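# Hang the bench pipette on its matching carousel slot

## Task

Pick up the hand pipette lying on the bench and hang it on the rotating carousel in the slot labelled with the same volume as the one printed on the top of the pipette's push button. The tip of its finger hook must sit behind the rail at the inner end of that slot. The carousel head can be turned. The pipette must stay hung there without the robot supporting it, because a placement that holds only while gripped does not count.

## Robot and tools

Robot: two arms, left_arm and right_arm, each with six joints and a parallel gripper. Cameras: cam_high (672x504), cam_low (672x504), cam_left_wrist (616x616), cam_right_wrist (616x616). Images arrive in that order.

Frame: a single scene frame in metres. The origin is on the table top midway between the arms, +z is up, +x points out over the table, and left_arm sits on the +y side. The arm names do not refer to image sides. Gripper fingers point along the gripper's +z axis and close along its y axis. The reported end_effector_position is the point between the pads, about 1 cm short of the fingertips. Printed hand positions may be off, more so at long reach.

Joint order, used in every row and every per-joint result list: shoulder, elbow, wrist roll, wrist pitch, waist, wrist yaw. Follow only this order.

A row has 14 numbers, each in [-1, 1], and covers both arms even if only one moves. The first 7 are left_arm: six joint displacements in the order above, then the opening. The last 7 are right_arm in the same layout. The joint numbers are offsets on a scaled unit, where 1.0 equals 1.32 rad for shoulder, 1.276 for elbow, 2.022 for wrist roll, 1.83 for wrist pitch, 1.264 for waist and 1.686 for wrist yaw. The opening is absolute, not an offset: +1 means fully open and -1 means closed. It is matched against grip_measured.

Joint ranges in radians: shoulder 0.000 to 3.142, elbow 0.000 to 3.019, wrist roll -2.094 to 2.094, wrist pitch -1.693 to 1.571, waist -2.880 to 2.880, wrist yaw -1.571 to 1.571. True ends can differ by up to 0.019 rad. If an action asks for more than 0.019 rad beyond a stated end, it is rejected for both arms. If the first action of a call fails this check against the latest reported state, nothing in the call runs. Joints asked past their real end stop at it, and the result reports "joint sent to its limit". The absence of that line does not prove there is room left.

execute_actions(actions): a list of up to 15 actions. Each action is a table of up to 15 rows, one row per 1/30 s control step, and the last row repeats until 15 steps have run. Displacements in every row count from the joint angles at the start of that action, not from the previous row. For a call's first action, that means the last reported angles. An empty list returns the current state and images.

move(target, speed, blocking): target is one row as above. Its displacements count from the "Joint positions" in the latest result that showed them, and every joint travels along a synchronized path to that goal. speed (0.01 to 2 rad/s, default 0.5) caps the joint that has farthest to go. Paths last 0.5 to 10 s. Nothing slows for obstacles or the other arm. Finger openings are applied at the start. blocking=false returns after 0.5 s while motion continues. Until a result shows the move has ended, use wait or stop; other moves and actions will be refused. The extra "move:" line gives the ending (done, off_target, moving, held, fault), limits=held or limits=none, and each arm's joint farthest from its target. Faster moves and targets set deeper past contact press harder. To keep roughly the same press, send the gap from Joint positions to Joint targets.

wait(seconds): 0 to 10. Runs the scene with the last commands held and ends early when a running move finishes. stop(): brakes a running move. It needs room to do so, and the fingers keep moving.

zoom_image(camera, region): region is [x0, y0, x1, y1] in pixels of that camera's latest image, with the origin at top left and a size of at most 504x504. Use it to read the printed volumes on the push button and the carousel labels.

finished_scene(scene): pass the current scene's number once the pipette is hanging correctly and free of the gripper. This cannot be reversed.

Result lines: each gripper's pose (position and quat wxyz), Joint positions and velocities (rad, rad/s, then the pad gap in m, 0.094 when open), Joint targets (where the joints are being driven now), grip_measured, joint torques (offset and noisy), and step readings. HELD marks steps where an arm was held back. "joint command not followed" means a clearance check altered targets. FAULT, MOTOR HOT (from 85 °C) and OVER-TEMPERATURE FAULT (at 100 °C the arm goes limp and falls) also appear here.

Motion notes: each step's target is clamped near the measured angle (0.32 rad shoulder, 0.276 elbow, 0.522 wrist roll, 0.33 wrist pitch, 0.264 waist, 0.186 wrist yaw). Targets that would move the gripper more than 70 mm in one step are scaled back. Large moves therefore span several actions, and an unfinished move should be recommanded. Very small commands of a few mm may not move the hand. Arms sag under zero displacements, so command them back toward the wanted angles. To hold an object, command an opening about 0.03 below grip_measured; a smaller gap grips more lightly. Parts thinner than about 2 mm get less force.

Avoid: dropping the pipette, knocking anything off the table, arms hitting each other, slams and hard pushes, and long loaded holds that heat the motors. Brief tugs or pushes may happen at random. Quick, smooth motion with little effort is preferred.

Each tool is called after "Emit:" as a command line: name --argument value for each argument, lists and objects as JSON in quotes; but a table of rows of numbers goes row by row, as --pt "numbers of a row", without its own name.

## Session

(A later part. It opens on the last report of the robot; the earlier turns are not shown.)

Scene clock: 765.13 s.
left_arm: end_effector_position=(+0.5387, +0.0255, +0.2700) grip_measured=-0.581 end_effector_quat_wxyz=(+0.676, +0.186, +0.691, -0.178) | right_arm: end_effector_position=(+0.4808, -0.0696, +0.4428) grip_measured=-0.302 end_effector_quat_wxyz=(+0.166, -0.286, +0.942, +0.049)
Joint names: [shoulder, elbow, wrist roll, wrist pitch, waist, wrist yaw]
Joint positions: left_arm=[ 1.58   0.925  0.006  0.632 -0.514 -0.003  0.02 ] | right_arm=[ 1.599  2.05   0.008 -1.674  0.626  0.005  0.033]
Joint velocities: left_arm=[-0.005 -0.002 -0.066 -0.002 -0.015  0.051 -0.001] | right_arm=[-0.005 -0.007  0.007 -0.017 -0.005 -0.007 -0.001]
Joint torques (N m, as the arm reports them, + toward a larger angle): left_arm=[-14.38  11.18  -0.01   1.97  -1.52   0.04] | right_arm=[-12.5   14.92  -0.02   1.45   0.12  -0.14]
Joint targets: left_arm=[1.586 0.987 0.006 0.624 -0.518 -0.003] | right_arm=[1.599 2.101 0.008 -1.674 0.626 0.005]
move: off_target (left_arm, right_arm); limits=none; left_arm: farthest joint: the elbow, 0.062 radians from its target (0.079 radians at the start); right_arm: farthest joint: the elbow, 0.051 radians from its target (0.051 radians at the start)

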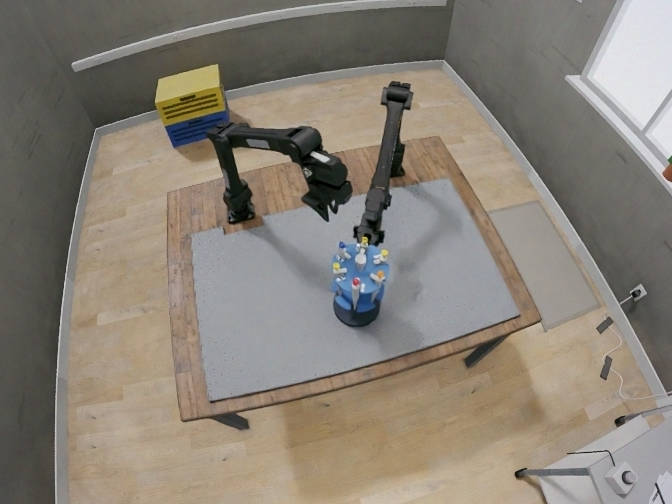

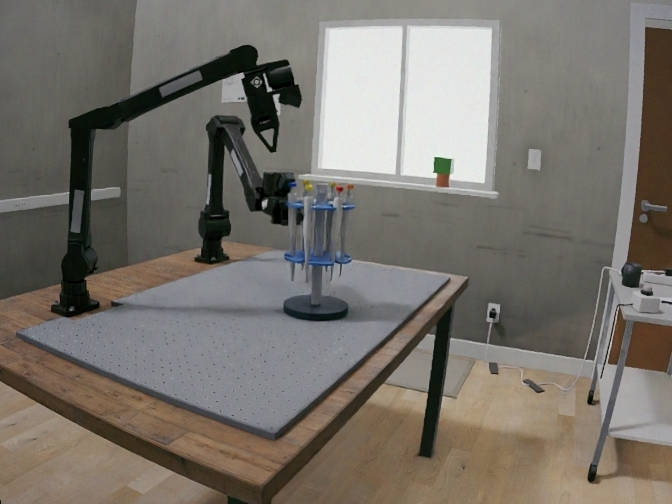

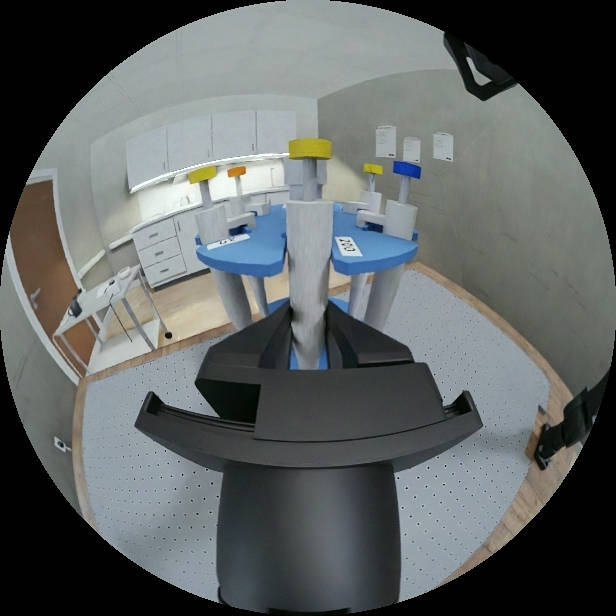

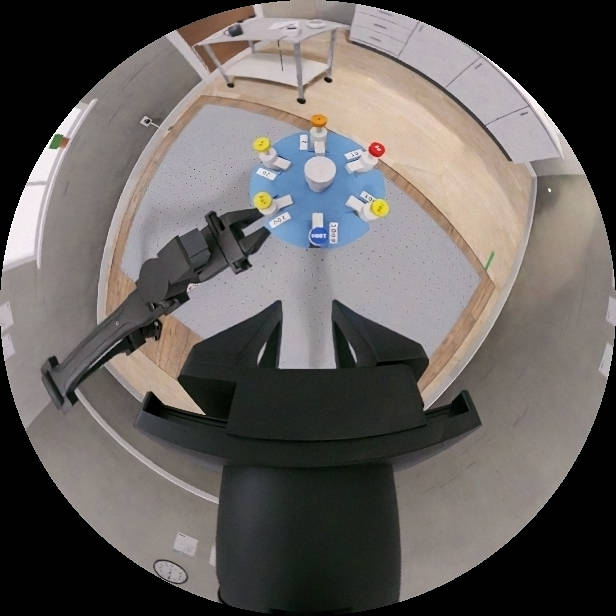

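Emit:
execute_actions --actions '[[[0.009,0.04,0,0,0,0,-0.63, 0,0.04,0,0,0,0,-0.3]],[[0,0.04,0,0,0,0,-0.55, 0,0.04,0,0,0,0,-0.3],[0,0.04,0,0,0,0,-0.55, 0,0.04,0,0,0,0,-0.3],[0,0.04,0,0,0,0,-0.55, 0,0.04,0,0,0,0,-0.3],[0,0.04,0,0,0,0,-0.5, 0,0.04,0,0,0,0,-0.3],[0,0.04,0,0,0,0,-0.45, 0,0.04,0,0,0,0,-0.3],[0,0.04,0,0,0,0,-0.3, 0,0.04,0,0,0,0,-0.3]]]'

Emit:
move --target '[-0.12,-0.13,0,0.02,0,0,-0.3, 0,0.04,0,0,0,0,-0.3]' --speed 0.3

Emit:
zoom_image --camera "cam_right_wrist" --region '[225, 130, 325, 240]'

Emit:
zoom_image --camera "cam_left_wrist" --region '[190, 110, 420, 340]'

Scene clock: 781.27 s.
left_arm: end_effector_position=(+0.5388, +0.0255, +0.2698) grip_measured=-0.303 end_effector_quat_wxyz=(+0.676, +0.186, +0.691, -0.178) | right_arm: end_effector_position=(+0.4808, -0.0696, +0.4428) grip_measured=-0.302 end_effector_quat_wxyz=(+0.166, -0.286, +0.942, +0.049)
Joint names: [shoulder, elbow, wrist roll, wrist pitch, waist, wrist yaw]
Joint positions: left_arm=[ 1.581  0.925  0.006  0.632 -0.514 -0.003  0.033] | right_arm=[ 1.599  2.05   0.008 -1.674  0.626  0.005  0.033]
Joint velocities: left_arm=[ 0.015  0.002  0.095 -0.002  0.005  0.007  0.002] | right_arm=[-0.005 -0.012  0.066 -0.032 -0.005 -0.051  0.001]
Joint torques (N m, as the arm reports them, + toward a larger angle): left_arm=[-14.88  10.38  -0.01   2.37  -1.18   0.05] | right_arm=[-12.46  14.91  -0.03   1.47  -0.01  -0.14]
Joint targets: left_arm=[1.581 0.976 0.006 0.632 -0.514 -0.003] | right_arm=[1.599 2.101 0.008 -1.674 0.626 0.005]
Step readings (joint positions; steps 1 to 15: 1st action; 16 to 30: 2nd action):
0: left_arm=[1.580 0.925 0.006 0.632 -0.514 -0.003] | right_arm=[1.599 2.050 0.008 -1.674 0.626 0.005]
1: left_arm=[1.580 0.925 0.006 0.632 -0.514 -0.003] | right_arm=[1.599 2.050 0.008 -1.674 0.626 0.005]
2: left_arm=[1.581 0.925 0.006 0.632 -0.514 -0.003] | right_arm=[1.599 2.050 0.008 -1.674 0.626 0.005]
4: left_arm=[1.581 0.925 0.006 0.632 -0.514 -0.003] | right_arm=[1.599 2.050 0.008 -1.674 0.626 0.005]
8: left_arm=[1.581 0.925 0.006 0.632 -0.514 -0.003] | right_arm=[1.599 2.050 0.008 -1.674 0.626 0.005]
15: left_arm=[1.581 0.925 0.006 0.632 -0.514 -0.003] | right_arm=[1.599 2.050 0.008 -1.674 0.626 0.005]
16: left_arm=[1.581 0.925 0.006 0.632 -0.514 -0.003] | right_arm=[1.599 2.050 0.008 -1.674 0.626 0.005]
17: left_arm=[1.581 0.925 0.006 0.632 -0.514 -0.003] | right_arm=[1.599 2.050 0.008 -1.674 0.626 0.005]
19: left_arm=[1.581 0.925 0.006 0.632 -0.514 -0.003] | right_arm=[1.599 2.050 0.008 -1.674 0.626 0.005]
23: left_arm=[1.581 0.925 0.006 0.632 -0.514 -0.003] | right_arm=[1.599 2.050 0.008 -1.674 0.626 0.005]
30: Joint positions above

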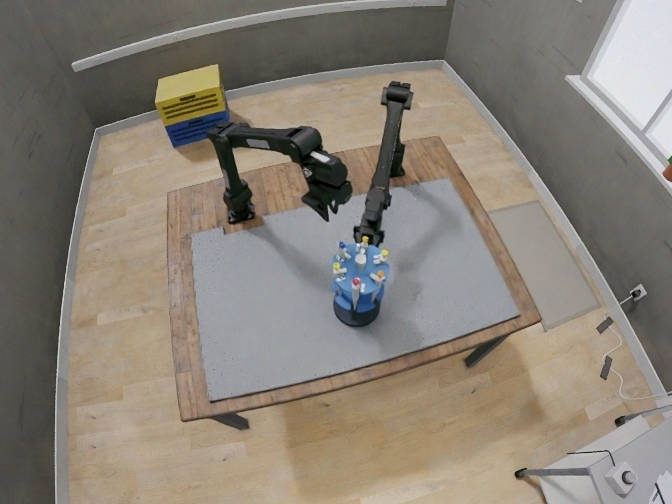

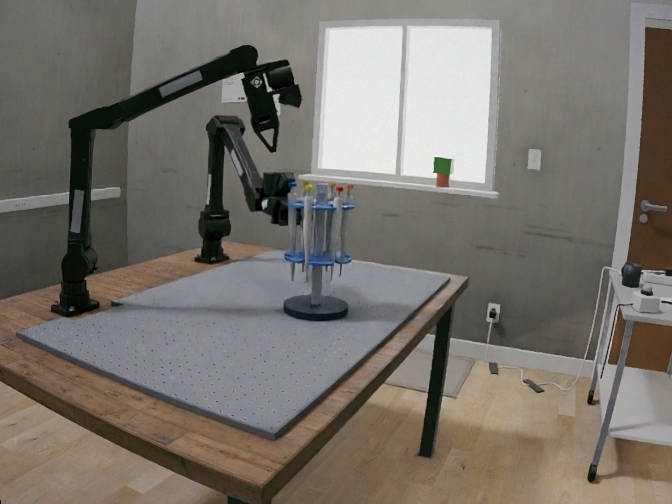

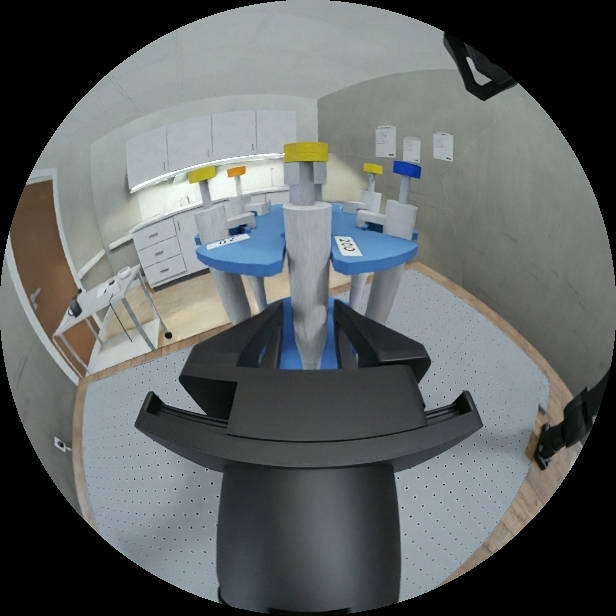

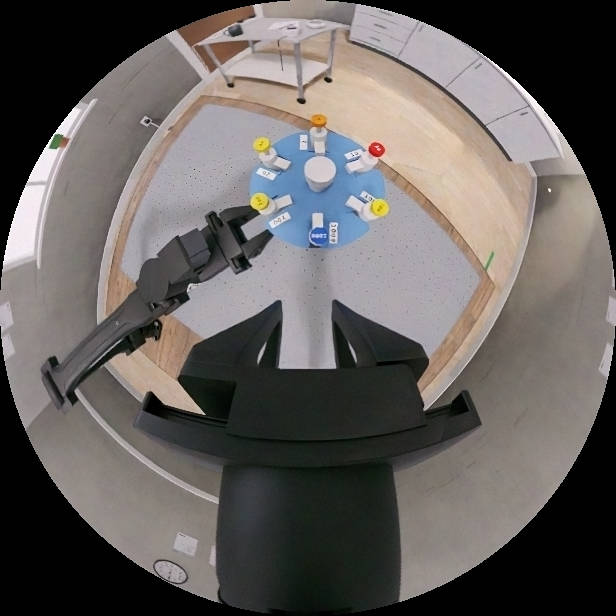

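Scene clock: 782.20 s.
left_arm: end_effector_position=(+0.4870, +0.0553, +0.2743) grip_measured=-0.303 end_effector_quat_wxyz=(+0.677, +0.186, +0.689, -0.178) | right_arm: end_effector_position=(+0.4808, -0.0696, +0.4428) grip_measured=-0.302 end_effector_quat_wxyz=(+0.166, -0.286, +0.942, +0.049)
Joint names: [shoulder, elbow, wrist roll, wrist pitch, waist, wrist yaw]
Joint positions: left_arm=[ 1.43   0.765  0.006  0.647 -0.514 -0.003  0.033] | right_arm=[ 1.599  2.05   0.008 -1.674  0.626  0.005  0.033]
Joint velocities: left_arm=[ 0.005 -0.007 -0.022 -0.002 -0.005 -0.066 -0.   ] | right_arm=[ 0.005  0.012 -0.037  0.007 -0.005  0.007 -0.001]
Joint torques (N m, as the arm reports them, + toward a larger angle): left_arm=[-12.89   6.15  -0.01   3.44  -1.24   0.04] | right_arm=[-12.59  14.92  -0.02   1.49   0.01  -0.14]
Joint targets: left_arm=[1.422 0.759 0.006 0.668 -0.514 -0.003] | right_arm=[1.599 2.101 0.008 -1.674 0.626 0.005]
move: off_target (left_arm, right_arm); limits=none; left_arm: farthest joint: the wrist pitch, 0.022 radians from its target (0.037 radians at the start); right_arm: farthest joint: the elbow, 0.051 radians from its target (0.051 radians at the start)

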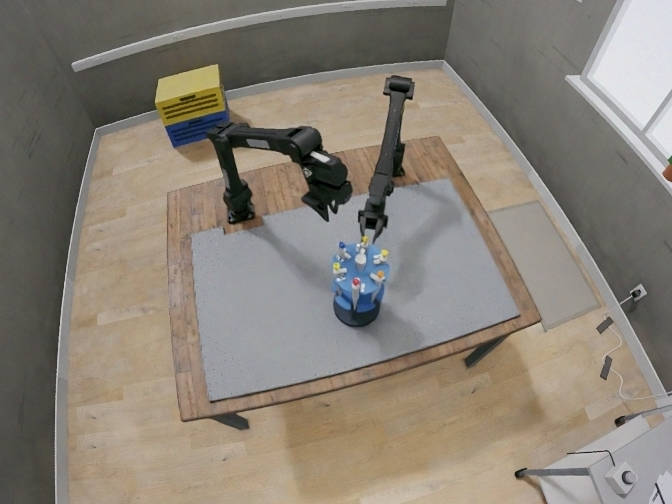

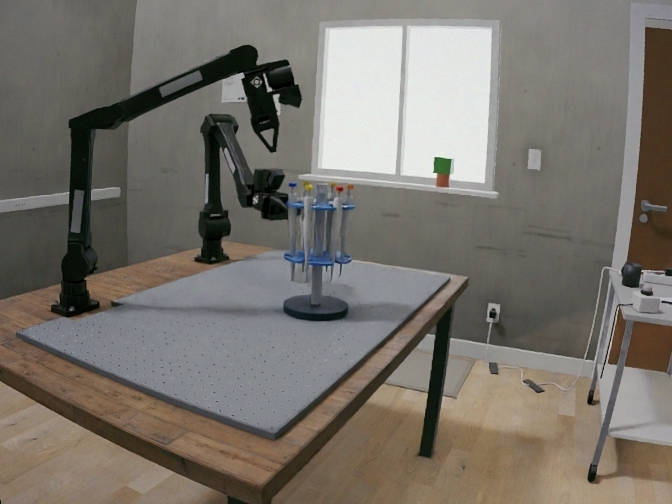

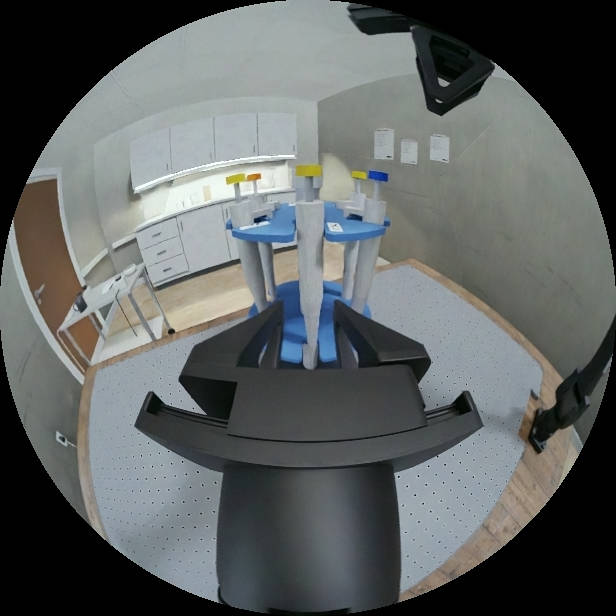

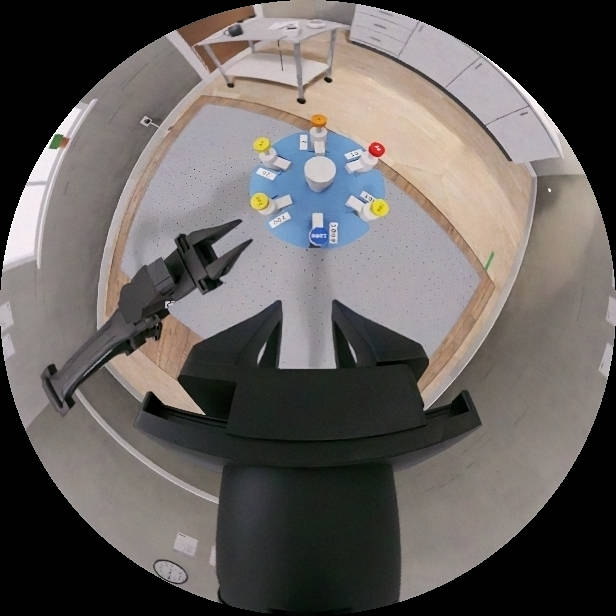

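Region (225, 130, 325, 240) of cam_right_wrist's 616x616 image, scaled by 4.582, with more detail than that image has; it fills the left 458 columns of this view, and the rest is white.

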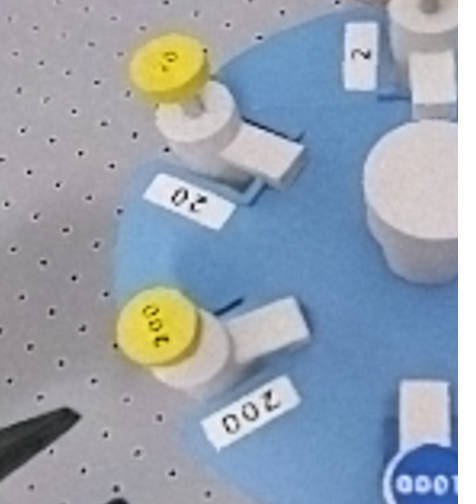

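Region (190, 110, 420, 340) of cam_left_wrist's 616x616 image, scaled by 2.191, with more detail than that image has.

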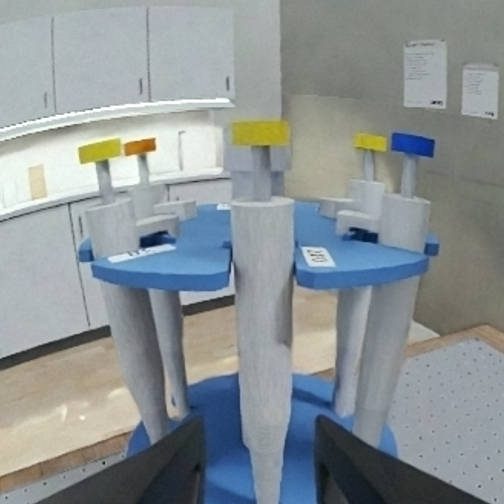

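Emit:
finished_scene --scene 1

The scene is finished: the task was done.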